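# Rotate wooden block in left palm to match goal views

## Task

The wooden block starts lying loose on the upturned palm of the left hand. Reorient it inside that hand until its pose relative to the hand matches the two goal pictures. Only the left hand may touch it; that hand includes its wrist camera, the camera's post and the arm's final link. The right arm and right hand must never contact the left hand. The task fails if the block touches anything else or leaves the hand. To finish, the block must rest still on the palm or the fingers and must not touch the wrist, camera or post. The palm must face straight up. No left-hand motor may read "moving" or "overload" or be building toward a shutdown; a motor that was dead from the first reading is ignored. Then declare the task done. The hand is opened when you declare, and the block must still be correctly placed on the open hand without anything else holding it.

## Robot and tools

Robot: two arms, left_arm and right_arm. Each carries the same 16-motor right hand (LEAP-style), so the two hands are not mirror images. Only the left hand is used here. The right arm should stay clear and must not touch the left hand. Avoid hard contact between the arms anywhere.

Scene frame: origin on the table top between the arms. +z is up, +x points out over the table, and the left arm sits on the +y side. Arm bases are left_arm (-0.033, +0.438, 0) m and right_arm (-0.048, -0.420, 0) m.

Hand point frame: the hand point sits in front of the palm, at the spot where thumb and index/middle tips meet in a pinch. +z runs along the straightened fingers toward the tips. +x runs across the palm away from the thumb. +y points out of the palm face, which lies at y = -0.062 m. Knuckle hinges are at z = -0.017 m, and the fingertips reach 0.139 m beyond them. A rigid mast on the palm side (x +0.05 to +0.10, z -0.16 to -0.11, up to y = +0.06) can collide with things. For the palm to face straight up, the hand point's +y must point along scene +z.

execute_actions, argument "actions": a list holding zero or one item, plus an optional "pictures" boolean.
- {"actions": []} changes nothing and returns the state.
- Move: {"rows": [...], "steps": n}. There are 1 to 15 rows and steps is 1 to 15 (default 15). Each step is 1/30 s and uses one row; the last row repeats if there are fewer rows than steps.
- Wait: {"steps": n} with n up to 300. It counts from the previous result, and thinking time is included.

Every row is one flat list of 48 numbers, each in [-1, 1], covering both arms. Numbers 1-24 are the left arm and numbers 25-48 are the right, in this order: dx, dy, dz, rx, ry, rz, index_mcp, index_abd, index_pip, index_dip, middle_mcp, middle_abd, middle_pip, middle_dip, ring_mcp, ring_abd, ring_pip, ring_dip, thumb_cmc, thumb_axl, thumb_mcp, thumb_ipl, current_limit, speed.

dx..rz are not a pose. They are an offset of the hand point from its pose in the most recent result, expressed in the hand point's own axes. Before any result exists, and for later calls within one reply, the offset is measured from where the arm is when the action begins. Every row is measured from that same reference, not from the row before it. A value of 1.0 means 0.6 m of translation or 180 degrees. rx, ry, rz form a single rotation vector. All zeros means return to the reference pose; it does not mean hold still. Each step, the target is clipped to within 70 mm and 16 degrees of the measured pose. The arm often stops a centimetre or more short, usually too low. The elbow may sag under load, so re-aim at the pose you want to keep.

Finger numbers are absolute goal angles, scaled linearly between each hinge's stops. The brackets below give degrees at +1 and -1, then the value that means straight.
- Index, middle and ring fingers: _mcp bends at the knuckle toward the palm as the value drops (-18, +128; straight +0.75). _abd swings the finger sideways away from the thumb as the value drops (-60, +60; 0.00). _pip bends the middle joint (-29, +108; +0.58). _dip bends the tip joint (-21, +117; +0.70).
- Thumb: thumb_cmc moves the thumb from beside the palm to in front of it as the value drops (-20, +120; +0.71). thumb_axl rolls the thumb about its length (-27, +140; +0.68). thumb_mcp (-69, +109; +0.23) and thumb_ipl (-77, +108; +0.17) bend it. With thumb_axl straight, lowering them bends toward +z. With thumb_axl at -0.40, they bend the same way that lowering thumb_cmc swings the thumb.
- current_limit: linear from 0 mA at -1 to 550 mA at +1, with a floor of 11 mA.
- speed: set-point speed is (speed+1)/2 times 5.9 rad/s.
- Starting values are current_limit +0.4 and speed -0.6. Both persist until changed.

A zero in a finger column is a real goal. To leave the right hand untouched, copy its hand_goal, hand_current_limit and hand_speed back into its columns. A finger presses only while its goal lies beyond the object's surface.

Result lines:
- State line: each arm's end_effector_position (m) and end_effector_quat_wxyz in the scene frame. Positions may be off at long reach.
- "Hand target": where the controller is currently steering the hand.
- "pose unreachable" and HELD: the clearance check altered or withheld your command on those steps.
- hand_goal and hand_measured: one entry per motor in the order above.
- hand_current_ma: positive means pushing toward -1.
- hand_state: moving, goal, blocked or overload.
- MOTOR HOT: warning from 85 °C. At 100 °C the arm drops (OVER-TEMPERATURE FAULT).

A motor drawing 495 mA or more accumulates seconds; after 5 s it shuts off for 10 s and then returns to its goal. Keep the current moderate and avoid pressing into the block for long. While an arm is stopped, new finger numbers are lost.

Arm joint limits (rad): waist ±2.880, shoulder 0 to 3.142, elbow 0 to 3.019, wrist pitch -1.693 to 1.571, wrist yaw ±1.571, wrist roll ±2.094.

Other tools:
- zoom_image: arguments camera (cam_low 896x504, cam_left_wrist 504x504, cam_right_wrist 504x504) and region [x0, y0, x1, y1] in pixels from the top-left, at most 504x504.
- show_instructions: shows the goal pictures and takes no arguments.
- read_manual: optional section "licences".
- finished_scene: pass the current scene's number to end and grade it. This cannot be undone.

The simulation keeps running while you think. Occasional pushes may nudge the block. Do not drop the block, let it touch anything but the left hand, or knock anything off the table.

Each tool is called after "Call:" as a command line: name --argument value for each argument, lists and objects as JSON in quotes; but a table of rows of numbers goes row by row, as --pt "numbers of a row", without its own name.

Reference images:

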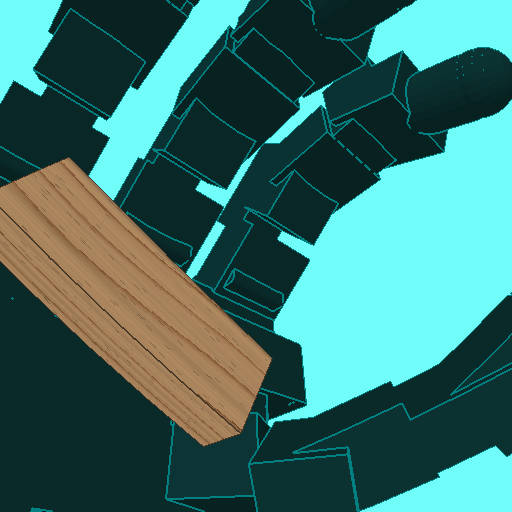

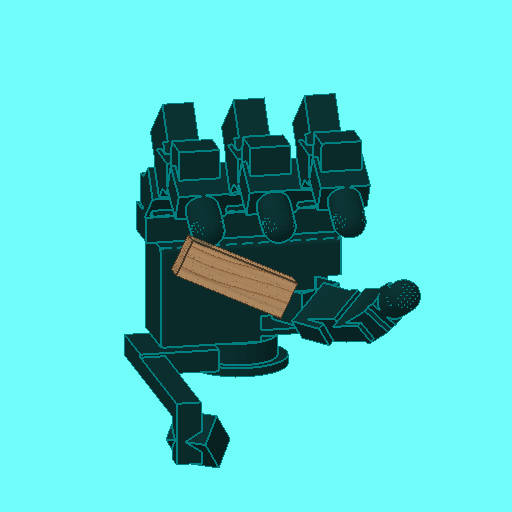

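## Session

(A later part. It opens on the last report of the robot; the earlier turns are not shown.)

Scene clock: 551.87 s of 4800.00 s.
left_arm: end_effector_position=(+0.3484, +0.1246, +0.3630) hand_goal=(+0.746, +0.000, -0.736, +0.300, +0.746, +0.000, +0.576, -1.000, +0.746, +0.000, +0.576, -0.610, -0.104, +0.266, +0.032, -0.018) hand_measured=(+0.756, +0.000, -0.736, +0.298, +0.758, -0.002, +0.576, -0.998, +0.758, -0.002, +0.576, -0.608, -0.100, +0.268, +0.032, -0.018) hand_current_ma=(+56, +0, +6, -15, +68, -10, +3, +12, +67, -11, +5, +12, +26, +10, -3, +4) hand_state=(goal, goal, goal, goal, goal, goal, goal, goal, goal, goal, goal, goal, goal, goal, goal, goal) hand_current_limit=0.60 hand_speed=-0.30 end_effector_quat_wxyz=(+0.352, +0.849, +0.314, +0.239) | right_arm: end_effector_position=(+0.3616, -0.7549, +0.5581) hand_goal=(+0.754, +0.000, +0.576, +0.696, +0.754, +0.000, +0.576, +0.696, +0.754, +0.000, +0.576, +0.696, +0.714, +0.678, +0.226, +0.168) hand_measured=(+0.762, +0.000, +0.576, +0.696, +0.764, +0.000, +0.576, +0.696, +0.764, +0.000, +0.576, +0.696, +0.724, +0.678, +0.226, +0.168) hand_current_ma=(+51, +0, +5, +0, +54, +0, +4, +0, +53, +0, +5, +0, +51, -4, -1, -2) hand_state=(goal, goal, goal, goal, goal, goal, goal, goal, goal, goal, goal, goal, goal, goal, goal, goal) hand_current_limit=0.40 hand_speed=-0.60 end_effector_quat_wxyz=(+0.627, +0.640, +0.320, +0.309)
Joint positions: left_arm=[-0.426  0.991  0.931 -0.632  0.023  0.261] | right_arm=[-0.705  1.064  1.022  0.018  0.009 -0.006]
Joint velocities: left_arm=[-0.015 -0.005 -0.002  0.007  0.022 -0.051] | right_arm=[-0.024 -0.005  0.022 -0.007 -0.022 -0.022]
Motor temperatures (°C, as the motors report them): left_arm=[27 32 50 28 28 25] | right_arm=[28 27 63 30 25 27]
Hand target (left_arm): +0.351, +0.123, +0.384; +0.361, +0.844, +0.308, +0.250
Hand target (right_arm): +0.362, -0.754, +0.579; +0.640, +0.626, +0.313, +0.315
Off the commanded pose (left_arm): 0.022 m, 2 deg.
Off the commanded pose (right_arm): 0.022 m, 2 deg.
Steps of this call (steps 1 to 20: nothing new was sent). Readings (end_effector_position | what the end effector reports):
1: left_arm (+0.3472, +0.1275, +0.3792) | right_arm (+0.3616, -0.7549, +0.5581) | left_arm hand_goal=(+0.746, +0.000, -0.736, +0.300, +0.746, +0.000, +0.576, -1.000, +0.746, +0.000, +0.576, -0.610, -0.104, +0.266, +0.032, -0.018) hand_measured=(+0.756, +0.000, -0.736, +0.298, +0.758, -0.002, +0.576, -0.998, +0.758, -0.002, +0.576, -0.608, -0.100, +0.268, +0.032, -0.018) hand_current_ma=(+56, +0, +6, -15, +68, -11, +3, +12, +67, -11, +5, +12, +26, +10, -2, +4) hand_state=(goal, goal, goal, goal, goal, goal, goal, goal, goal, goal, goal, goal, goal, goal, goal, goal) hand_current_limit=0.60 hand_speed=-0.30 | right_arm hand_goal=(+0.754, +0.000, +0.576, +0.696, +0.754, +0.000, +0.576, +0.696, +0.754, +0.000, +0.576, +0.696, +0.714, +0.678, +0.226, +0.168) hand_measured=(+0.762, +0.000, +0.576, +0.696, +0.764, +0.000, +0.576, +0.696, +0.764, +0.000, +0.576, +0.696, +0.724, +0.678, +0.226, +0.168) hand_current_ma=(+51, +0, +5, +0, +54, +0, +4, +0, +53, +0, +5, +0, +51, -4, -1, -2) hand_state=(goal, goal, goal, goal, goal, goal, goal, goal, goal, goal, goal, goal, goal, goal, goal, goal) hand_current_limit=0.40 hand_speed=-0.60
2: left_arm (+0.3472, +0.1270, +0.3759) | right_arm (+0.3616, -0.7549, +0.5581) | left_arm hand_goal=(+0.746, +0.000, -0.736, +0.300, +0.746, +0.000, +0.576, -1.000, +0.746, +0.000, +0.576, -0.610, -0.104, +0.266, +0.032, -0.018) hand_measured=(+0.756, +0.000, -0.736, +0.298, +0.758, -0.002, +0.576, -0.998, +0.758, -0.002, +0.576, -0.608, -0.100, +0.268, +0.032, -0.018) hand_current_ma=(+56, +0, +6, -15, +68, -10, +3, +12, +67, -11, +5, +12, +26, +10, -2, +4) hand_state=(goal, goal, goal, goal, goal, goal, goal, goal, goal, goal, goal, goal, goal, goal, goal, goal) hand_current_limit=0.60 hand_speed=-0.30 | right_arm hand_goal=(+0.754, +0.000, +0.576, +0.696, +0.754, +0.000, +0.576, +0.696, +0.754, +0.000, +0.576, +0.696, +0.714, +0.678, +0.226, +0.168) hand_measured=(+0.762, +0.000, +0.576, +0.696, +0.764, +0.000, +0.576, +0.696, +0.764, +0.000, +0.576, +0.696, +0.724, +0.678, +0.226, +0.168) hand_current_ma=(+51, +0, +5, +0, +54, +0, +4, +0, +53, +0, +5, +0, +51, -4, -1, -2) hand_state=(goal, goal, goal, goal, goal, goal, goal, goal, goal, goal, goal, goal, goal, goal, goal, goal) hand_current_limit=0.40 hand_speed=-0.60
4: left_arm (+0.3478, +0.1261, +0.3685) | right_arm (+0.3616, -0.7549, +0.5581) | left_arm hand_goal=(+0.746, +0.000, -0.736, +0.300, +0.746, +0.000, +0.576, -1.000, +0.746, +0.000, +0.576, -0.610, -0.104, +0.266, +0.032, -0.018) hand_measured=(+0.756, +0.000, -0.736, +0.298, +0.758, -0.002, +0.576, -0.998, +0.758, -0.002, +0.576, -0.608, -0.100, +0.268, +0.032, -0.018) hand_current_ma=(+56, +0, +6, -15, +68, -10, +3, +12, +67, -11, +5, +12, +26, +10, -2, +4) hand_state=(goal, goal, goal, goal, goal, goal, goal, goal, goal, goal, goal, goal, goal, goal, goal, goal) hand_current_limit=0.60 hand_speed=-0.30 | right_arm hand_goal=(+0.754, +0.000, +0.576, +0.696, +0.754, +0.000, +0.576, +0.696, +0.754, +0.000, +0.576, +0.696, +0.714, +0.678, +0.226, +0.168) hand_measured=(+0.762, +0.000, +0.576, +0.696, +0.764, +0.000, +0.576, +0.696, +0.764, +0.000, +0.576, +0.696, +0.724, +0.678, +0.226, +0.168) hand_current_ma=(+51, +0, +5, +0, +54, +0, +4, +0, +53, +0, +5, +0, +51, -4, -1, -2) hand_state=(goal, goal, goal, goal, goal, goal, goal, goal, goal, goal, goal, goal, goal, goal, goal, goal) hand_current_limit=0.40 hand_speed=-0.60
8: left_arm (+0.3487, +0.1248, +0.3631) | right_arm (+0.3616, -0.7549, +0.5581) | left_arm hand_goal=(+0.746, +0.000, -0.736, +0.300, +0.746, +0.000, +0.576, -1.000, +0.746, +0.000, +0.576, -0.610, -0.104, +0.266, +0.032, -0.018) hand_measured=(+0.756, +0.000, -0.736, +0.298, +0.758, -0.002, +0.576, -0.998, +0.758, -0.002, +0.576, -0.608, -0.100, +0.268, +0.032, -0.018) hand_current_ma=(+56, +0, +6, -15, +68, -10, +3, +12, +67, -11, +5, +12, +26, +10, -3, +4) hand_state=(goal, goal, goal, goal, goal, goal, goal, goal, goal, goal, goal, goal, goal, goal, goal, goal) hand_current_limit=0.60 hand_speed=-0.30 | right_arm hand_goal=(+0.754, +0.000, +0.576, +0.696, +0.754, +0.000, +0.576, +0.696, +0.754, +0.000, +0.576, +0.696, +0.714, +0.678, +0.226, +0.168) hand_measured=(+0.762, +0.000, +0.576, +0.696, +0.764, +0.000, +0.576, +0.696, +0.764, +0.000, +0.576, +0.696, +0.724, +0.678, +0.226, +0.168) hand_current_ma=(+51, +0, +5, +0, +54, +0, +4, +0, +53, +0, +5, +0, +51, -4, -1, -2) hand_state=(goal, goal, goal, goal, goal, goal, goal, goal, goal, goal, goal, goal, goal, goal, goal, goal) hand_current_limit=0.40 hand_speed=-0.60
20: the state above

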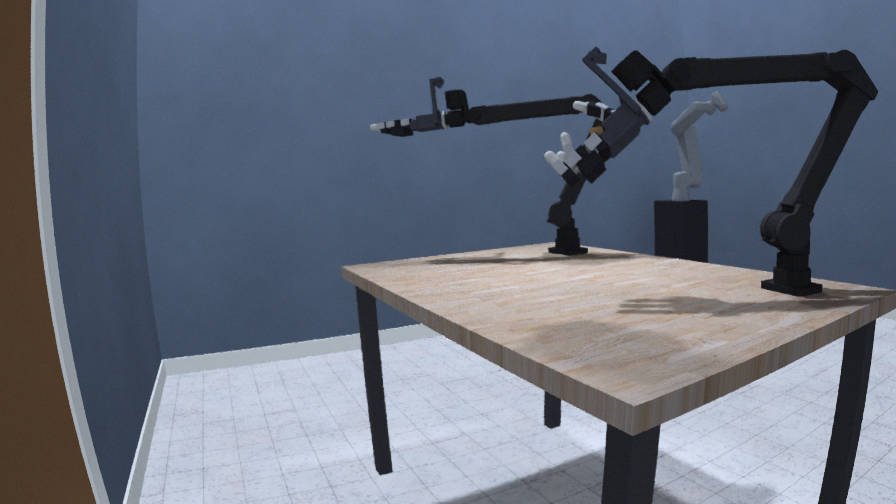

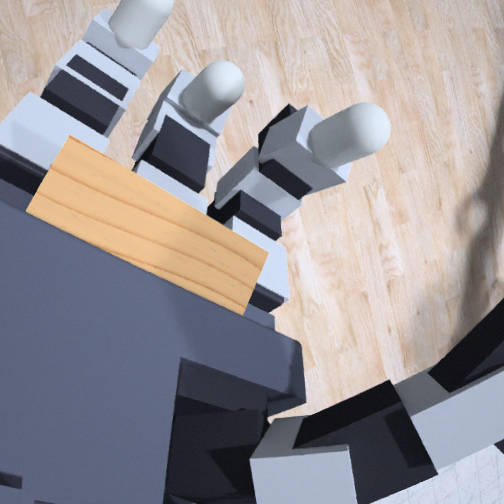

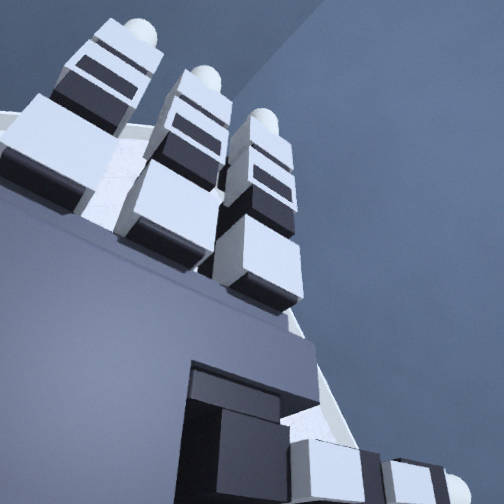

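Call:
execute_actions --actions '[{"rows": [[0,0.028,-0.022,0.06,0,0.026, 0.745,0,-0.737,0.3, 0.745,0,0.576,-1.0, 0.745,0,0.576,-0.61, -0.104,0.266,0.032,-0.018, 0.6,-0.3, 0,0.036,0,-0.0135,0,0, 0.754,0,0.576,0.696, 0.754,0,0.576,0.696, 0.754,0,0.576,0.696, 0.714,0.678,0.226,0.168, 0.4,-0.6]], "steps": 15}]' --pictures false

Call:
execute_actions --actions '[{"steps": 20}]'

Scene clock: 557.57 s of 4800.00 s.
left_arm: end_effector_position=(+0.3423, +0.1311, +0.3551) hand_goal=(+0.746, +0.000, -0.736, +0.300, +0.746, +0.000, +0.576, -1.000, +0.746, +0.000, +0.576, -0.610, -0.104, +0.266, +0.032, -0.018) hand_measured=(+0.754, +0.000, -0.734, +0.298, +0.754, -0.002, +0.576, -0.998, +0.754, -0.002, +0.576, -0.608, -0.100, +0.268, +0.032, -0.018) hand_current_ma=(+45, +0, +7, -14, +48, -7, +2, +13, +47, -9, +3, +12, +25, +9, -6, +4) hand_state=(goal, goal, goal, goal, goal, goal, goal, goal, goal, goal, goal, goal, goal, goal, goal, goal) hand_current_limit=0.60 hand_speed=-0.30 end_effector_quat_wxyz=(+0.247, +0.894, +0.310, +0.209) | right_arm: end_effector_position=(+0.3616, -0.7549, +0.5581) hand_goal=(+0.754, +0.000, +0.576, +0.696, +0.754, +0.000, +0.576, +0.696, +0.754, +0.000, +0.576, +0.696, +0.714, +0.678, +0.226, +0.168) hand_measured=(+0.762, +0.000, +0.576, +0.696, +0.764, +0.000, +0.576, +0.696, +0.764, +0.000, +0.576, +0.696, +0.724, +0.678, +0.226, +0.168) hand_current_ma=(+51, +0, +5, +0, +54, +0, +4, +0, +53, +0, +5, +0, +51, -4, -1, -2) hand_state=(goal, goal, goal, goal, goal, goal, goal, goal, goal, goal, goal, goal, goal, goal, goal, goal) hand_current_limit=0.40 hand_speed=-0.60 end_effector_quat_wxyz=(+0.627, +0.640, +0.320, +0.309)
Joint positions: left_arm=[-0.437  1.045  1.086 -0.955 -0.041  0.316] | right_arm=[-0.705  1.064  1.022  0.018  0.009 -0.006]
Joint velocities: left_arm=[-0.005 -0.005 -0.007 -0.027 -0.051  0.081] | right_arm=[-0.015 -0.024 -0.002  0.002 -0.022 -0.022]
Motor temperatures (°C, as the motors report them): left_arm=[27 32 51 28 28 25] | right_arm=[28 27 64 30 25 27]
Hand target (left_arm): +0.345, +0.123, +0.384; +0.261, +0.890, +0.299, +0.222
Hand target (right_arm): +0.362, -0.754, +0.579; +0.640, +0.626, +0.313, +0.315
Off the commanded pose (left_arm): 0.031 m, 3 deg.
Off the commanded pose (right_arm): 0.022 m, 2 deg.
Steps of this call (steps 1 to 156: nothing new was sent; steps 157 to 171: all 15 steps of this action). Readings (end_effector_position | what the end effector reports):
157: left_arm (+0.3474, +0.1272, +0.3591) | right_arm (+0.3616, -0.7549, +0.5581) | left_arm hand_goal=(+0.746, +0.000, -0.736, +0.300, +0.746, +0.000, +0.576, -1.000, +0.746, +0.000, +0.576, -0.610, -0.104, +0.266, +0.032, -0.018) hand_measured=(+0.756, +0.000, -0.736, +0.298, +0.758, -0.002, +0.576, -0.998, +0.758, -0.002, +0.576, -0.608, -0.100, +0.268, +0.032, -0.018) hand_current_ma=(+56, +0, +6, -15, +68, -10, +3, +12, +67, -11, +5, +12, +26, +10, -3, +4) hand_state=(goal, goal, goal, goal, goal, goal, goal, goal, goal, goal, goal, goal, goal, goal, goal, goal) hand_current_limit=0.60 hand_speed=-0.30 | right_arm hand_goal=(+0.754, +0.000, +0.576, +0.696, +0.754, +0.000, +0.576, +0.696, +0.754, +0.000, +0.576, +0.696, +0.714, +0.678, +0.226, +0.168) hand_measured=(+0.762, +0.000, +0.576, +0.696, +0.764, +0.000, +0.576, +0.696, +0.764, +0.000, +0.576, +0.696, +0.724, +0.678, +0.226, +0.168) hand_current_ma=(+51, +0, +5, +0, +54, +0, +4, +0, +53, +0, +5, +0, +51, -4, -1, -2) hand_state=(goal, goal, goal, goal, goal, goal, goal, goal, goal, goal, goal, goal, goal, goal, goal, goal) hand_current_limit=0.40 hand_speed=-0.60
158: left_arm (+0.3456, +0.1311, +0.3534) | right_arm (+0.3616, -0.7549, +0.5581) | left_arm hand_goal=(+0.746, +0.000, -0.736, +0.300, +0.746, +0.000, +0.576, -1.000, +0.746, +0.000, +0.576, -0.610, -0.104, +0.266, +0.032, -0.018) hand_measured=(+0.752, +0.000, -0.736, +0.298, +0.752, -0.002, +0.576, -0.998, +0.752, -0.002, +0.576, -0.608, -0.100, +0.268, +0.032, -0.018) hand_current_ma=(+37, +0, +6, -14, +34, -8, +1, +12, +35, -8, +3, +12, +27, +9, -3, +4) hand_state=(moving, goal, goal, goal, moving, goal, goal, goal, moving, goal, goal, goal, goal, goal, goal, goal) hand_current_limit=0.60 hand_speed=-0.30 | right_arm hand_goal=(+0.754, +0.000, +0.576, +0.696, +0.754, +0.000, +0.576, +0.696, +0.754, +0.000, +0.576, +0.696, +0.714, +0.678, +0.226, +0.168) hand_measured=(+0.762, +0.000, +0.576, +0.696, +0.764, +0.000, +0.576, +0.696, +0.764, +0.000, +0.576, +0.696, +0.724, +0.678, +0.226, +0.168) hand_current_ma=(+51, +0, +5, +0, +54, +0, +4, +0, +53, +0, +5, +0, +51, -4, -1, -2) hand_state=(goal, goal, goal, goal, goal, goal, goal, goal, goal, goal, goal, goal, goal, goal, goal, goal) hand_current_limit=0.40 hand_speed=-0.60
160: left_arm (+0.3438, +0.1343, +0.3511) | right_arm (+0.3616, -0.7549, +0.5581) | left_arm hand_goal=(+0.746, +0.000, -0.736, +0.300, +0.746, +0.000, +0.576, -1.000, +0.746, +0.000, +0.576, -0.610, -0.104, +0.266, +0.032, -0.018) hand_measured=(+0.754, +0.000, -0.736, +0.298, +0.754, -0.002, +0.576, -0.998, +0.754, -0.002, +0.576, -0.608, -0.100, +0.268, +0.032, -0.018) hand_current_ma=(+47, +0, +6, -14, +51, -8, +1, +12, +50, -9, +3, +12, +25, +9, -7, +4) hand_state=(moving, goal, goal, goal, moving, goal, goal, goal, moving, goal, goal, goal, goal, goal, goal, goal) hand_current_limit=0.60 hand_speed=-0.30 | right_arm hand_goal=(+0.754, +0.000, +0.576, +0.696, +0.754, +0.000, +0.576, +0.696, +0.754, +0.000, +0.576, +0.696, +0.714, +0.678, +0.226, +0.168) hand_measured=(+0.762, +0.000, +0.576, +0.696, +0.764, +0.000, +0.576, +0.696, +0.764, +0.000, +0.576, +0.696, +0.724, +0.678, +0.226, +0.168) hand_current_ma=(+51, +0, +5, +0, +54, +0, +4, +0, +53, +0, +5, +0, +51, -4, -1, -2) hand_state=(goal, goal, goal, goal, goal, goal, goal, goal, goal, goal, goal, goal, goal, goal, goal, goal) hand_current_limit=0.40 hand_speed=-0.60
164: left_arm (+0.3443, +0.1315, +0.3568) | right_arm (+0.3616, -0.7549, +0.5581) | left_arm hand_goal=(+0.746, +0.000, -0.736, +0.300, +0.746, +0.000, +0.576, -1.000, +0.746, +0.000, +0.576, -0.610, -0.104, +0.266, +0.032, -0.018) hand_measured=(+0.754, +0.000, -0.734, +0.298, +0.754, -0.002, +0.576, -0.998, +0.754, -0.002, +0.576, -0.608, -0.100, +0.268, +0.032, -0.018) hand_current_ma=(+45, +0, +7, -14, +48, -8, +1, +12, +47, -9, +3, +12, +25, +9, -6, +4) hand_state=(goal, goal, goal, goal, goal, goal, goal, goal, goal, goal, goal, goal, goal, goal, goal, goal) hand_current_limit=0.60 hand_speed=-0.30 | right_arm hand_goal=(+0.754, +0.000, +0.576, +0.696, +0.754, +0.000, +0.576, +0.696, +0.754, +0.000, +0.576, +0.696, +0.714, +0.678, +0.226, +0.168) hand_measured=(+0.762, +0.000, +0.576, +0.696, +0.764, +0.000, +0.576, +0.696, +0.764, +0.000, +0.576, +0.696, +0.724, +0.678, +0.226, +0.168) hand_current_ma=(+51, +0, +5, +0, +54, +0, +4, +0, +53, +0, +5, +0, +51, -4, -1, -2) hand_state=(goal, goal, goal, goal, goal, goal, goal, goal, goal, goal, goal, goal, goal, goal, goal, goal) hand_current_limit=0.40 hand_speed=-0.60
171: the state above

Scene clock: 558.23 s of 4800.00 s.
left_arm: end_effector_position=(+0.3421, +0.1311, +0.3550) hand_goal=(+0.746, +0.000, -0.736, +0.300, +0.746, +0.000, +0.576, -1.000, +0.746, +0.000, +0.576, -0.610, -0.104, +0.266, +0.032, -0.018) hand_measured=(+0.754, +0.000, -0.734, +0.298, +0.754, -0.002, +0.576, -0.998, +0.754, -0.002, +0.576, -0.608, -0.100, +0.268, +0.032, -0.018) hand_current_ma=(+45, +0, +7, -14, +48, -7, +2, +13, +47, -9, +3, +12, +25, +9, -6, +4) hand_state=(goal, goal, goal, goal, goal, goal, goal, goal, goal, goal, goal, goal, goal, goal, goal, goal) hand_current_limit=0.60 hand_speed=-0.30 end_effector_quat_wxyz=(+0.246, +0.895, +0.309, +0.209) | right_arm: end_effector_position=(+0.3616, -0.7549, +0.5581) hand_goal=(+0.754, +0.000, +0.576, +0.696, +0.754, +0.000, +0.576, +0.696, +0.754, +0.000, +0.576, +0.696, +0.714, +0.678, +0.226, +0.168) hand_measured=(+0.762, +0.000, +0.576, +0.696, +0.764, +0.000, +0.576, +0.696, +0.764, +0.000, +0.576, +0.696, +0.724, +0.678, +0.226, +0.168) hand_current_ma=(+51, +0, +5, +0, +54, +0, +4, +0, +53, +0, +5, +0, +51, -4, -1, -2) hand_state=(goal, goal, goal, goal, goal, goal, goal, goal, goal, goal, goal, goal, goal, goal, goal, goal) hand_current_limit=0.40 hand_speed=-0.60 end_effector_quat_wxyz=(+0.627, +0.640, +0.320, +0.309)
Joint positions: left_arm=[-0.437  1.045  1.086 -0.955 -0.041  0.318] | right_arm=[-0.705  1.064  1.022  0.018  0.009 -0.006]
Joint velocities: left_arm=[-0.015 -0.005  0.012 -0.002  0.007 -0.022] | right_arm=[ 0.005 -0.005  0.002 -0.002 -0.037  0.081]
Motor temperatures (°C, as the motors report them): left_arm=[27 32 51 28 28 25] | right_arm=[28 27 64 30 25 27]
Hand target (left_arm): +0.345, +0.123, +0.384; +0.261, +0.890, +0.299, +0.222
Hand target (right_arm): +0.362, -0.754, +0.579; +0.640, +0.626, +0.313, +0.315
Off the commanded pose (left_arm): 0.031 m, 3 deg.
Off the commanded pose (right_arm): 0.022 m, 2 deg.
Steps of this call (steps 1 to 20: nothing new was sent). Readings (end_effector_position | what the end effector reports):
1: left_arm (+0.3423, +0.1311, +0.3550) | right_arm (+0.3616, -0.7549, +0.5581) | left_arm hand_goal=(+0.746, +0.000, -0.736, +0.300, +0.746, +0.000, +0.576, -1.000, +0.746, +0.000, +0.576, -0.610, -0.104, +0.266, +0.032, -0.018) hand_measured=(+0.754, +0.000, -0.734, +0.298, +0.754, -0.002, +0.576, -0.998, +0.754, -0.002, +0.576, -0.608, -0.100, +0.268, +0.032, -0.018) hand_current_ma=(+45, +0, +7, -14, +48, -7, +2, +13, +47, -9, +3, +12, +25, +9, -6, +4) hand_state=(goal, goal, goal, goal, goal, goal, goal, goal, goal, goal, goal, goal, goal, goal, goal, goal) hand_current_limit=0.60 hand_speed=-0.30 | right_arm hand_goal=(+0.754, +0.000, +0.576, +0.696, +0.754, +0.000, +0.576, +0.696, +0.754, +0.000, +0.576, +0.696, +0.714, +0.678, +0.226, +0.168) hand_measured=(+0.762, +0.000, +0.576, +0.696, +0.764, +0.000, +0.576, +0.696, +0.764, +0.000, +0.576, +0.696, +0.724, +0.678, +0.226, +0.168) hand_current_ma=(+51, +0, +5, +0, +54, +0, +4, +0, +53, +0, +5, +0, +51, -4, -1, -2) hand_state=(goal, goal, goal, goal, goal, goal, goal, goal, goal, goal, goal, goal, goal, goal, goal, goal) hand_current_limit=0.40 hand_speed=-0.60
2: left_arm (+0.3422, +0.1311, +0.3550) | right_arm (+0.3616, -0.7549, +0.5581) | left_arm hand_goal=(+0.746, +0.000, -0.736, +0.300, +0.746, +0.000, +0.576, -1.000, +0.746, +0.000, +0.576, -0.610, -0.104, +0.266, +0.032, -0.018) hand_measured=(+0.754, +0.000, -0.734, +0.298, +0.754, -0.002, +0.576, -0.998, +0.754, -0.002, +0.576, -0.608, -0.100, +0.268, +0.032, -0.018) hand_current_ma=(+45, +0, +7, -14, +48, -7, +2, +13, +47, -9, +3, +12, +25, +9, -6, +4) hand_state=(goal, goal, goal, goal, goal, goal, goal, goal, goal, goal, goal, goal, goal, goal, goal, goal) hand_current_limit=0.60 hand_speed=-0.30 | right_arm hand_goal=(+0.754, +0.000, +0.576, +0.696, +0.754, +0.000, +0.576, +0.696, +0.754, +0.000, +0.576, +0.696, +0.714, +0.678, +0.226, +0.168) hand_measured=(+0.762, +0.000, +0.576, +0.696, +0.764, +0.000, +0.576, +0.696, +0.764, +0.000, +0.576, +0.696, +0.724, +0.678, +0.226, +0.168) hand_current_ma=(+51, +0, +5, +0, +54, +0, +4, +0, +53, +0, +5, +0, +51, -4, -1, -2) hand_state=(goal, goal, goal, goal, goal, goal, goal, goal, goal, goal, goal, goal, goal, goal, goal, goal) hand_current_limit=0.40 hand_speed=-0.60
4: left_arm (+0.3422, +0.1311, +0.3550) | right_arm (+0.3616, -0.7549, +0.5581) | left_arm hand_goal=(+0.746, +0.000, -0.736, +0.300, +0.746, +0.000, +0.576, -1.000, +0.746, +0.000, +0.576, -0.610, -0.104, +0.266, +0.032, -0.018) hand_measured=(+0.754, +0.000, -0.734, +0.298, +0.754, -0.002, +0.576, -0.998, +0.754, -0.002, +0.576, -0.608, -0.100, +0.268, +0.032, -0.018) hand_current_ma=(+45, +0, +7, -14, +48, -7, +2, +13, +47, -9, +3, +12, +25, +9, -6, +4) hand_state=(goal, goal, goal, goal, goal, goal, goal, goal, goal, goal, goal, goal, goal, goal, goal, goal) hand_current_limit=0.60 hand_speed=-0.30 | right_arm hand_goal=(+0.754, +0.000, +0.576, +0.696, +0.754, +0.000, +0.576, +0.696, +0.754, +0.000, +0.576, +0.696, +0.714, +0.678, +0.226, +0.168) hand_measured=(+0.762, +0.000, +0.576, +0.696, +0.764, +0.000, +0.576, +0.696, +0.764, +0.000, +0.576, +0.696, +0.724, +0.678, +0.226, +0.168) hand_current_ma=(+51, +0, +5, +0, +54, +0, +4, +0, +53, +0, +5, +0, +51, -4, -1, -2) hand_state=(goal, goal, goal, goal, goal, goal, goal, goal, goal, goal, goal, goal, goal, goal, goal, goal) hand_current_limit=0.40 hand_speed=-0.60
8: left_arm (+0.3422, +0.1311, +0.3550) | right_arm (+0.3616, -0.7549, +0.5581) | left_arm hand_goal=(+0.746, +0.000, -0.736, +0.300, +0.746, +0.000, +0.576, -1.000, +0.746, +0.000, +0.576, -0.610, -0.104, +0.266, +0.032, -0.018) hand_measured=(+0.754, +0.000, -0.734, +0.298, +0.754, -0.002, +0.576, -0.998, +0.754, -0.002, +0.576, -0.608, -0.100, +0.268, +0.032, -0.018) hand_current_ma=(+45, +0, +7, -14, +48, -7, +2, +13, +47, -9, +3, +12, +25, +9, -6, +4) hand_state=(goal, goal, goal, goal, goal, goal, goal, goal, goal, goal, goal, goal, goal, goal, goal, goal) hand_current_limit=0.60 hand_speed=-0.30 | right_arm hand_goal=(+0.754, +0.000, +0.576, +0.696, +0.754, +0.000, +0.576, +0.696, +0.754, +0.000, +0.576, +0.696, +0.714, +0.678, +0.226, +0.168) hand_measured=(+0.762, +0.000, +0.576, +0.696, +0.764, +0.000, +0.576, +0.696, +0.764, +0.000, +0.576, +0.696, +0.724, +0.678, +0.226, +0.168) hand_current_ma=(+51, +0, +5, +0, +54, +0, +4, +0, +53, +0, +5, +0, +51, -4, -1, -2) hand_state=(goal, goal, goal, goal, goal, goal, goal, goal, goal, goal, goal, goal, goal, goal, goal, goal) hand_current_limit=0.40 hand_speed=-0.60
20: the state above

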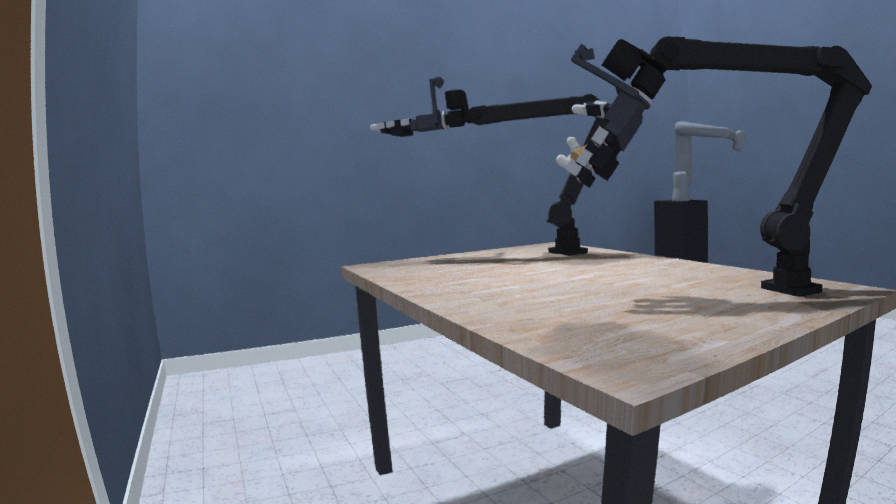

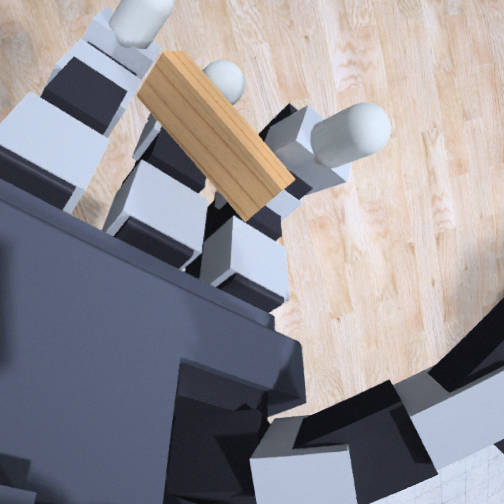

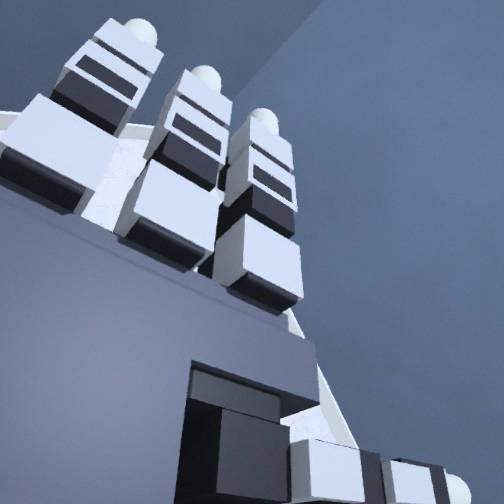

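Call:
zoom_image --camera "cam_low" --region '[520, 90, 680, 210]'

Region (520, 90, 680, 210) of cam_low's 896x504 image, scaled by 3.150, with more detail than that image has; it fills the top 378 rows of this view, and the rest is white.

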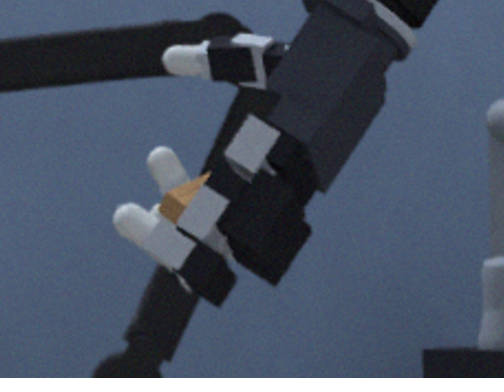

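Call:
execute_actions --actions '[{"rows": [[0.013,0.045,-0.025,-0.295,0.006,-0.103, 0.745,0,-0.737,0.3, 0.745,0,0.576,-1.0, 0.745,0,0.576,-0.61, -0.104,0.266,0.032,-0.018, 0.6,-0.3, 0,0.036,0,-0.0135,0,0, 0.754,0,0.576,0.696, 0.754,0,0.576,0.696, 0.754,0,0.576,0.696, 0.714,0.678,0.226,0.168, 0.4,-0.6]], "steps": 15}]' --pictures false

Call:
execute_actions --actions '[{"steps": 20}]'

Scene clock: 584.90 s of 4800.00 s.
left_arm: end_effector_position=(+0.3504, +0.1302, +0.3704) hand_goal=(+0.746, +0.000, -0.736, +0.300, +0.746, +0.000, +0.576, -1.000, +0.746, +0.000, +0.576, -0.610, -0.104, +0.266, +0.032, -0.018) hand_measured=(+0.758, +0.000, -0.734, +0.298, +0.758, +0.000, +0.578, -0.998, +0.758, -0.002, +0.578, -0.608, -0.098, +0.268, +0.030, -0.018) hand_current_ma=(+61, +0, +7, -13, +69, -5, +7, +13, +66, -6, +8, +12, +30, +10, -12, +3) hand_state=(goal, goal, goal, goal, goal, goal, goal, goal, goal, goal, goal, goal, goal, goal, goal, goal) hand_current_limit=0.60 hand_speed=-0.30 end_effector_quat_wxyz=(+0.592, +0.675, +0.317, +0.305) | right_arm: end_effector_position=(+0.3616, -0.7549, +0.5581) hand_goal=(+0.754, +0.000, +0.576, +0.696, +0.754, +0.000, +0.576, +0.696, +0.754, +0.000, +0.576, +0.696, +0.714, +0.678, +0.226, +0.168) hand_measured=(+0.762, +0.000, +0.576, +0.696, +0.764, +0.000, +0.576, +0.696, +0.764, +0.000, +0.576, +0.696, +0.724, +0.678, +0.226, +0.168) hand_current_ma=(+51, +0, +5, +0, +54, +0, +4, +0, +53, +0, +5, +0, +51, -4, -1, -2) hand_state=(goal, goal, goal, goal, goal, goal, goal, goal, goal, goal, goal, goal, goal, goal, goal, goal) hand_current_limit=0.40 hand_speed=-0.60 end_effector_quat_wxyz=(+0.627, +0.640, +0.320, +0.309)
Joint positions: left_arm=[-0.441  1.069  0.578  0.377  0.05   0.042] | right_arm=[-0.705  1.064  1.022  0.018  0.009 -0.006]
Joint velocities: left_arm=[-0.269  0.816 -0.164  1.717 -0.315 -0.535] | right_arm=[ 0.005  0.005 -0.007  0.007  0.007 -0.066]
Motor temperatures (°C, as the motors report them): left_arm=[27 32 56 28 28 25] | right_arm=[28 27 64 30 25 27]
Hand target (left_arm): +0.350, +0.124, +0.383; +0.635, +0.639, +0.325, +0.288
Hand target (right_arm): +0.362, -0.754, +0.579; +0.640, +0.626, +0.313, +0.315
Off the commanded pose (left_arm): 0.016 m, 8 deg.
Off the commanded pose (right_arm): 0.022 m, 2 deg.
Steps of this call (steps 1 to 785: nothing new was sent; steps 786 to 800: all 15 steps of this action). Readings (end_effector_position | what the end effector reports):
786: left_arm (+0.3425, +0.1271, +0.3578) | right_arm (+0.3616, -0.7549, +0.5581) | left_arm hand_goal=(+0.746, +0.000, -0.736, +0.300, +0.746, +0.000, +0.576, -1.000, +0.746, +0.000, +0.576, -0.610, -0.104, +0.266, +0.032, -0.018) hand_measured=(+0.754, +0.000, -0.734, +0.298, +0.754, -0.002, +0.576, -0.998, +0.754, -0.002, +0.576, -0.608, -0.100, +0.268, +0.032, -0.018) hand_current_ma=(+45, +0, +7, -14, +48, -7, +2, +13, +47, -9, +3, +12, +25, +9, -6, +4) hand_state=(goal, goal, goal, goal, goal, goal, goal, goal, goal, goal, goal, goal, goal, goal, goal, goal) hand_current_limit=0.60 hand_speed=-0.30 | right_arm hand_goal=(+0.754, +0.000, +0.576, +0.696, +0.754, +0.000, +0.576, +0.696, +0.754, +0.000, +0.576, +0.696, +0.714, +0.678, +0.226, +0.168) hand_measured=(+0.762, +0.000, +0.576, +0.696, +0.764, +0.000, +0.576, +0.696, +0.764, +0.000, +0.576, +0.696, +0.724, +0.678, +0.226, +0.168) hand_current_ma=(+51, +0, +5, +0, +54, +0, +4, +0, +53, +0, +5, +0, +51, -4, -1, -2) hand_state=(goal, goal, goal, goal, goal, goal, goal, goal, goal, goal, goal, goal, goal, goal, goal, goal) hand_current_limit=0.40 hand_speed=-0.60
787: left_arm (+0.3430, +0.1220, +0.3630) | right_arm (+0.3616, -0.7549, +0.5581) | left_arm hand_goal=(+0.746, +0.000, -0.736, +0.300, +0.746, +0.000, +0.576, -1.000, +0.746, +0.000, +0.576, -0.610, -0.104, +0.266, +0.032, -0.018) hand_measured=(+0.758, +0.000, -0.734, +0.298, +0.760, -0.002, +0.578, -0.998, +0.758, -0.002, +0.578, -0.608, -0.100, +0.268, +0.030, -0.018) hand_current_ma=(+61, +0, +7, -14, +72, -7, +6, +13, +67, -9, +7, +12, +22, +10, -13, +3) hand_state=(moving, goal, goal, goal, moving, goal, moving, goal, moving, goal, moving, goal, goal, goal, moving, goal) hand_current_limit=0.60 hand_speed=-0.30 | right_arm hand_goal=(+0.754, +0.000, +0.576, +0.696, +0.754, +0.000, +0.576, +0.696, +0.754, +0.000, +0.576, +0.696, +0.714, +0.678, +0.226, +0.168) hand_measured=(+0.762, +0.000, +0.576, +0.696, +0.764, +0.000, +0.576, +0.696, +0.764, +0.000, +0.576, +0.696, +0.724, +0.678, +0.226, +0.168) hand_current_ma=(+51, +0, +5, +0, +54, +0, +4, +0, +53, +0, +5, +0, +51, -4, -1, -2) hand_state=(goal, goal, goal, goal, goal, goal, goal, goal, goal, goal, goal, goal, goal, goal, goal, goal) hand_current_limit=0.40 hand_speed=-0.60
789: left_arm (+0.3398, +0.1164, +0.3684) | right_arm (+0.3616, -0.7549, +0.5581) | left_arm hand_goal=(+0.746, +0.000, -0.736, +0.300, +0.746, +0.000, +0.576, -1.000, +0.746, +0.000, +0.576, -0.610, -0.104, +0.266, +0.032, -0.018) hand_measured=(+0.756, +0.000, -0.734, +0.298, +0.756, -0.002, +0.578, -0.998, +0.756, -0.002, +0.578, -0.608, -0.100, +0.268, +0.030, -0.018) hand_current_ma=(+50, +0, +7, -13, +45, -6, +6, +13, +42, -7, +7, +12, +27, +10, -11, +3) hand_state=(goal, goal, goal, goal, moving, goal, goal, goal, moving, goal, goal, goal, goal, goal, goal, goal) hand_current_limit=0.60 hand_speed=-0.30 | right_arm hand_goal=(+0.754, +0.000, +0.576, +0.696, +0.754, +0.000, +0.576, +0.696, +0.754, +0.000, +0.576, +0.696, +0.714, +0.678, +0.226, +0.168) hand_measured=(+0.762, +0.000, +0.576, +0.696, +0.764, +0.000, +0.576, +0.696, +0.764, +0.000, +0.576, +0.696, +0.724, +0.678, +0.226, +0.168) hand_current_ma=(+51, +0, +5, +0, +54, +0, +4, +0, +53, +0, +5, +0, +51, -4, -1, -2) hand_state=(goal, goal, goal, goal, goal, goal, goal, goal, goal, goal, goal, goal, goal, goal, goal, goal) hand_current_limit=0.40 hand_speed=-0.60
793: left_arm (+0.3363, +0.1194, +0.3701) | right_arm (+0.3616, -0.7549, +0.5581) | left_arm hand_goal=(+0.746, +0.000, -0.736, +0.300, +0.746, +0.000, +0.576, -1.000, +0.746, +0.000, +0.576, -0.610, -0.104, +0.266, +0.032, -0.018) hand_measured=(+0.756, +0.000, -0.734, +0.298, +0.758, -0.002, +0.578, -0.998, +0.756, -0.002, +0.578, -0.608, -0.098, +0.268, +0.030, -0.018) hand_current_ma=(+57, +0, +7, -13, +60, -7, +7, +13, +56, -8, +8, +12, +28, +10, -12, +3) hand_state=(goal, goal, goal, goal, goal, goal, goal, goal, goal, goal, goal, goal, goal, goal, goal, goal) hand_current_limit=0.60 hand_speed=-0.30 | right_arm hand_goal=(+0.754, +0.000, +0.576, +0.696, +0.754, +0.000, +0.576, +0.696, +0.754, +0.000, +0.576, +0.696, +0.714, +0.678, +0.226, +0.168) hand_measured=(+0.762, +0.000, +0.576, +0.696, +0.764, +0.000, +0.576, +0.696, +0.764, +0.000, +0.576, +0.696, +0.724, +0.678, +0.226, +0.168) hand_current_ma=(+51, +0, +5, +0, +54, +0, +4, +0, +53, +0, +5, +0, +51, -4, -1, -2) hand_state=(goal, goal, goal, goal, goal, goal, goal, goal, goal, goal, goal, goal, goal, goal, goal, goal) hand_current_limit=0.40 hand_speed=-0.60
800: the state above

Scene clock: 585.57 s of 4800.00 s.
left_arm: end_effector_position=(+0.3545, +0.1226, +0.3649) hand_goal=(+0.746, +0.000, -0.736, +0.300, +0.746, +0.000, +0.576, -1.000, +0.746, +0.000, +0.576, -0.610, -0.104, +0.266, +0.032, -0.018) hand_measured=(+0.758, +0.000, -0.734, +0.298, +0.758, +0.000, +0.578, -0.998, +0.758, -0.002, +0.578, -0.608, -0.098, +0.268, +0.030, -0.018) hand_current_ma=(+61, +0, +7, -13, +69, -5, +7, +13, +66, -6, +8, +12, +30, +10, -12, +3) hand_state=(goal, goal, goal, goal, goal, goal, goal, goal, goal, goal, goal, goal, goal, goal, goal, goal) hand_current_limit=0.60 hand_speed=-0.30 end_effector_quat_wxyz=(+0.617, +0.655, +0.331, +0.284) | right_arm: end_effector_position=(+0.3616, -0.7549, +0.5581) hand_goal=(+0.754, +0.000, +0.576, +0.696, +0.754, +0.000, +0.576, +0.696, +0.754, +0.000, +0.576, +0.696, +0.714, +0.678, +0.226, +0.168) hand_measured=(+0.762, +0.000, +0.576, +0.696, +0.764, +0.000, +0.576, +0.696, +0.764, +0.000, +0.576, +0.696, +0.724, +0.678, +0.226, +0.168) hand_current_ma=(+51, +0, +5, +0, +54, +0, +4, +0, +53, +0, +5, +0, +51, -4, -1, -2) hand_state=(goal, goal, goal, goal, goal, goal, goal, goal, goal, goal, goal, goal, goal, goal, goal, goal) hand_current_limit=0.40 hand_speed=-0.60 end_effector_quat_wxyz=(+0.627, +0.640, +0.320, +0.309)
Joint positions: left_arm=[-0.464  1.134  0.571  0.487  0.043 -0.032] | right_arm=[-0.705  1.064  1.022  0.018  0.009 -0.006]
Joint velocities: left_arm=[ 0.005  0.005  0.007 -0.002 -0.022  0.037] | right_arm=[-0.005 -0.015  0.002 -0.012  0.066  0.007]
Motor temperatures (°C, as the motors report them): left_arm=[27 32 56 28 28 25] | right_arm=[28 27 64 30 25 27]
Hand target (left_arm): +0.350, +0.124, +0.383; +0.635, +0.639, +0.325, +0.289
Hand target (right_arm): +0.362, -0.754, +0.579; +0.640, +0.626, +0.313, +0.315
Off the commanded pose (left_arm): 0.019 m, 5 deg.
Off the commanded pose (right_arm): 0.022 m, 2 deg.
Steps of this call (steps 1 to 20: nothing new was sent). Readings (end_effector_position | what the end effector reports):
1: left_arm (+0.3520, +0.1274, +0.3690) | right_arm (+0.3616, -0.7549, +0.5581) | left_arm hand_goal=(+0.746, +0.000, -0.736, +0.300, +0.746, +0.000, +0.576, -1.000, +0.746, +0.000, +0.576, -0.610, -0.104, +0.266, +0.032, -0.018) hand_measured=(+0.758, +0.000, -0.734, +0.298, +0.758, +0.000, +0.578, -0.998, +0.758, -0.002, +0.578, -0.608, -0.098, +0.268, +0.030, -0.018) hand_current_ma=(+61, +0, +7, -13, +69, -5, +7, +13, +66, -6, +8, +12, +30, +10, -12, +3) hand_state=(goal, goal, goal, goal, goal, goal, goal, goal, goal, goal, goal, goal, goal, goal, goal, goal) hand_current_limit=0.60 hand_speed=-0.30 | right_arm hand_goal=(+0.754, +0.000, +0.576, +0.696, +0.754, +0.000, +0.576, +0.696, +0.754, +0.000, +0.576, +0.696, +0.714, +0.678, +0.226, +0.168) hand_measured=(+0.762, +0.000, +0.576, +0.696, +0.764, +0.000, +0.576, +0.696, +0.764, +0.000, +0.576, +0.696, +0.724, +0.678, +0.226, +0.168) hand_current_ma=(+51, +0, +5, +0, +54, +0, +4, +0, +53, +0, +5, +0, +51, -4, -1, -2) hand_state=(goal, goal, goal, goal, goal, goal, goal, goal, goal, goal, goal, goal, goal, goal, goal, goal) hand_current_limit=0.40 hand_speed=-0.60
2: left_arm (+0.3532, +0.1242, +0.3666) | right_arm (+0.3616, -0.7549, +0.5581) | left_arm hand_goal=(+0.746, +0.000, -0.736, +0.300, +0.746, +0.000, +0.576, -1.000, +0.746, +0.000, +0.576, -0.610, -0.104, +0.266, +0.032, -0.018) hand_measured=(+0.758, +0.000, -0.734, +0.298, +0.758, +0.000, +0.578, -0.998, +0.758, -0.002, +0.578, -0.608, -0.098, +0.268, +0.030, -0.018) hand_current_ma=(+61, +0, +7, -13, +69, -5, +7, +13, +67, -6, +8, +12, +30, +10, -12, +3) hand_state=(goal, goal, goal, goal, goal, goal, goal, goal, goal, goal, goal, goal, goal, goal, goal, goal) hand_current_limit=0.60 hand_speed=-0.30 | right_arm hand_goal=(+0.754, +0.000, +0.576, +0.696, +0.754, +0.000, +0.576, +0.696, +0.754, +0.000, +0.576, +0.696, +0.714, +0.678, +0.226, +0.168) hand_measured=(+0.762, +0.000, +0.576, +0.696, +0.764, +0.000, +0.576, +0.696, +0.764, +0.000, +0.576, +0.696, +0.724, +0.678, +0.226, +0.168) hand_current_ma=(+51, +0, +5, +0, +54, +0, +4, +0, +53, +0, +5, +0, +51, -4, -1, -2) hand_state=(goal, goal, goal, goal, goal, goal, goal, goal, goal, goal, goal, goal, goal, goal, goal, goal) hand_current_limit=0.40 hand_speed=-0.60
4: left_arm (+0.3543, +0.1203, +0.3623) | right_arm (+0.3616, -0.7549, +0.5581) | left_arm hand_goal=(+0.746, +0.000, -0.736, +0.300, +0.746, +0.000, +0.576, -1.000, +0.746, +0.000, +0.576, -0.610, -0.104, +0.266, +0.032, -0.018) hand_measured=(+0.758, +0.000, -0.734, +0.298, +0.758, +0.000, +0.578, -0.998, +0.758, -0.002, +0.578, -0.608, -0.098, +0.268, +0.030, -0.018) hand_current_ma=(+61, +0, +7, -13, +69, -5, +7, +13, +66, -6, +8, +12, +30, +10, -12, +3) hand_state=(goal, goal, goal, goal, goal, goal, goal, goal, goal, goal, goal, goal, goal, goal, goal, goal) hand_current_limit=0.60 hand_speed=-0.30 | right_arm hand_goal=(+0.754, +0.000, +0.576, +0.696, +0.754, +0.000, +0.576, +0.696, +0.754, +0.000, +0.576, +0.696, +0.714, +0.678, +0.226, +0.168) hand_measured=(+0.762, +0.000, +0.576, +0.696, +0.764, +0.000, +0.576, +0.696, +0.764, +0.000, +0.576, +0.696, +0.724, +0.678, +0.226, +0.168) hand_current_ma=(+51, +0, +5, +0, +54, +0, +4, +0, +53, +0, +5, +0, +51, -4, -1, -2) hand_state=(goal, goal, goal, goal, goal, goal, goal, goal, goal, goal, goal, goal, goal, goal, goal, goal) hand_current_limit=0.40 hand_speed=-0.60
8: left_arm (+0.3543, +0.1215, +0.3631) | right_arm (+0.3616, -0.7549, +0.5581) | left_arm hand_goal=(+0.746, +0.000, -0.736, +0.300, +0.746, +0.000, +0.576, -1.000, +0.746, +0.000, +0.576, -0.610, -0.104, +0.266, +0.032, -0.018) hand_measured=(+0.758, +0.000, -0.734, +0.298, +0.758, +0.000, +0.578, -0.998, +0.758, -0.002, +0.578, -0.608, -0.098, +0.268, +0.030, -0.018) hand_current_ma=(+61, +0, +7, -13, +69, -5, +7, +13, +66, -6, +8, +12, +30, +10, -12, +3) hand_state=(goal, goal, goal, goal, goal, goal, goal, goal, goal, goal, goal, goal, goal, goal, goal, goal) hand_current_limit=0.60 hand_speed=-0.30 | right_arm hand_goal=(+0.754, +0.000, +0.576, +0.696, +0.754, +0.000, +0.576, +0.696, +0.754, +0.000, +0.576, +0.696, +0.714, +0.678, +0.226, +0.168) hand_measured=(+0.762, +0.000, +0.576, +0.696, +0.764, +0.000, +0.576, +0.696, +0.764, +0.000, +0.576, +0.696, +0.724, +0.678, +0.226, +0.168) hand_current_ma=(+51, +0, +5, +0, +54, +0, +4, +0, +53, +0, +5, +0, +51, -4, -1, -2) hand_state=(goal, goal, goal, goal, goal, goal, goal, goal, goal, goal, goal, goal, goal, goal, goal, goal) hand_current_limit=0.40 hand_speed=-0.60
20: the state above

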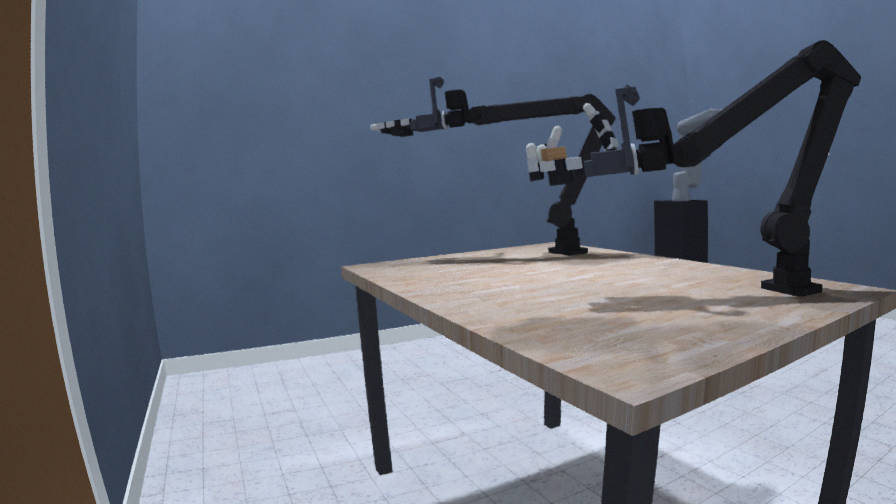

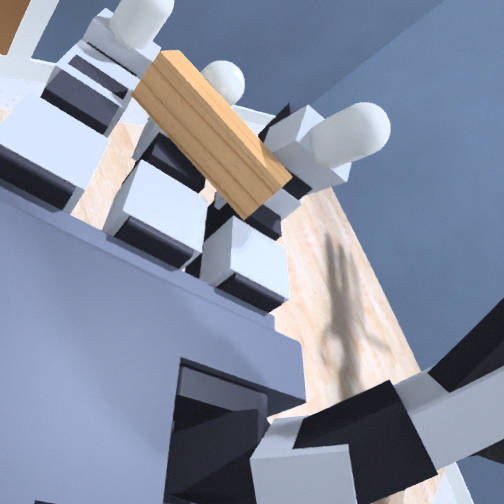

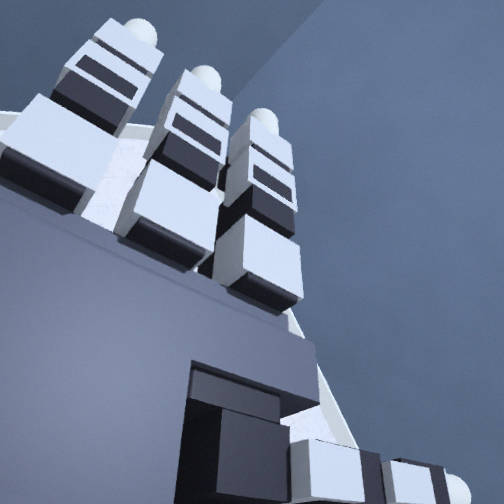

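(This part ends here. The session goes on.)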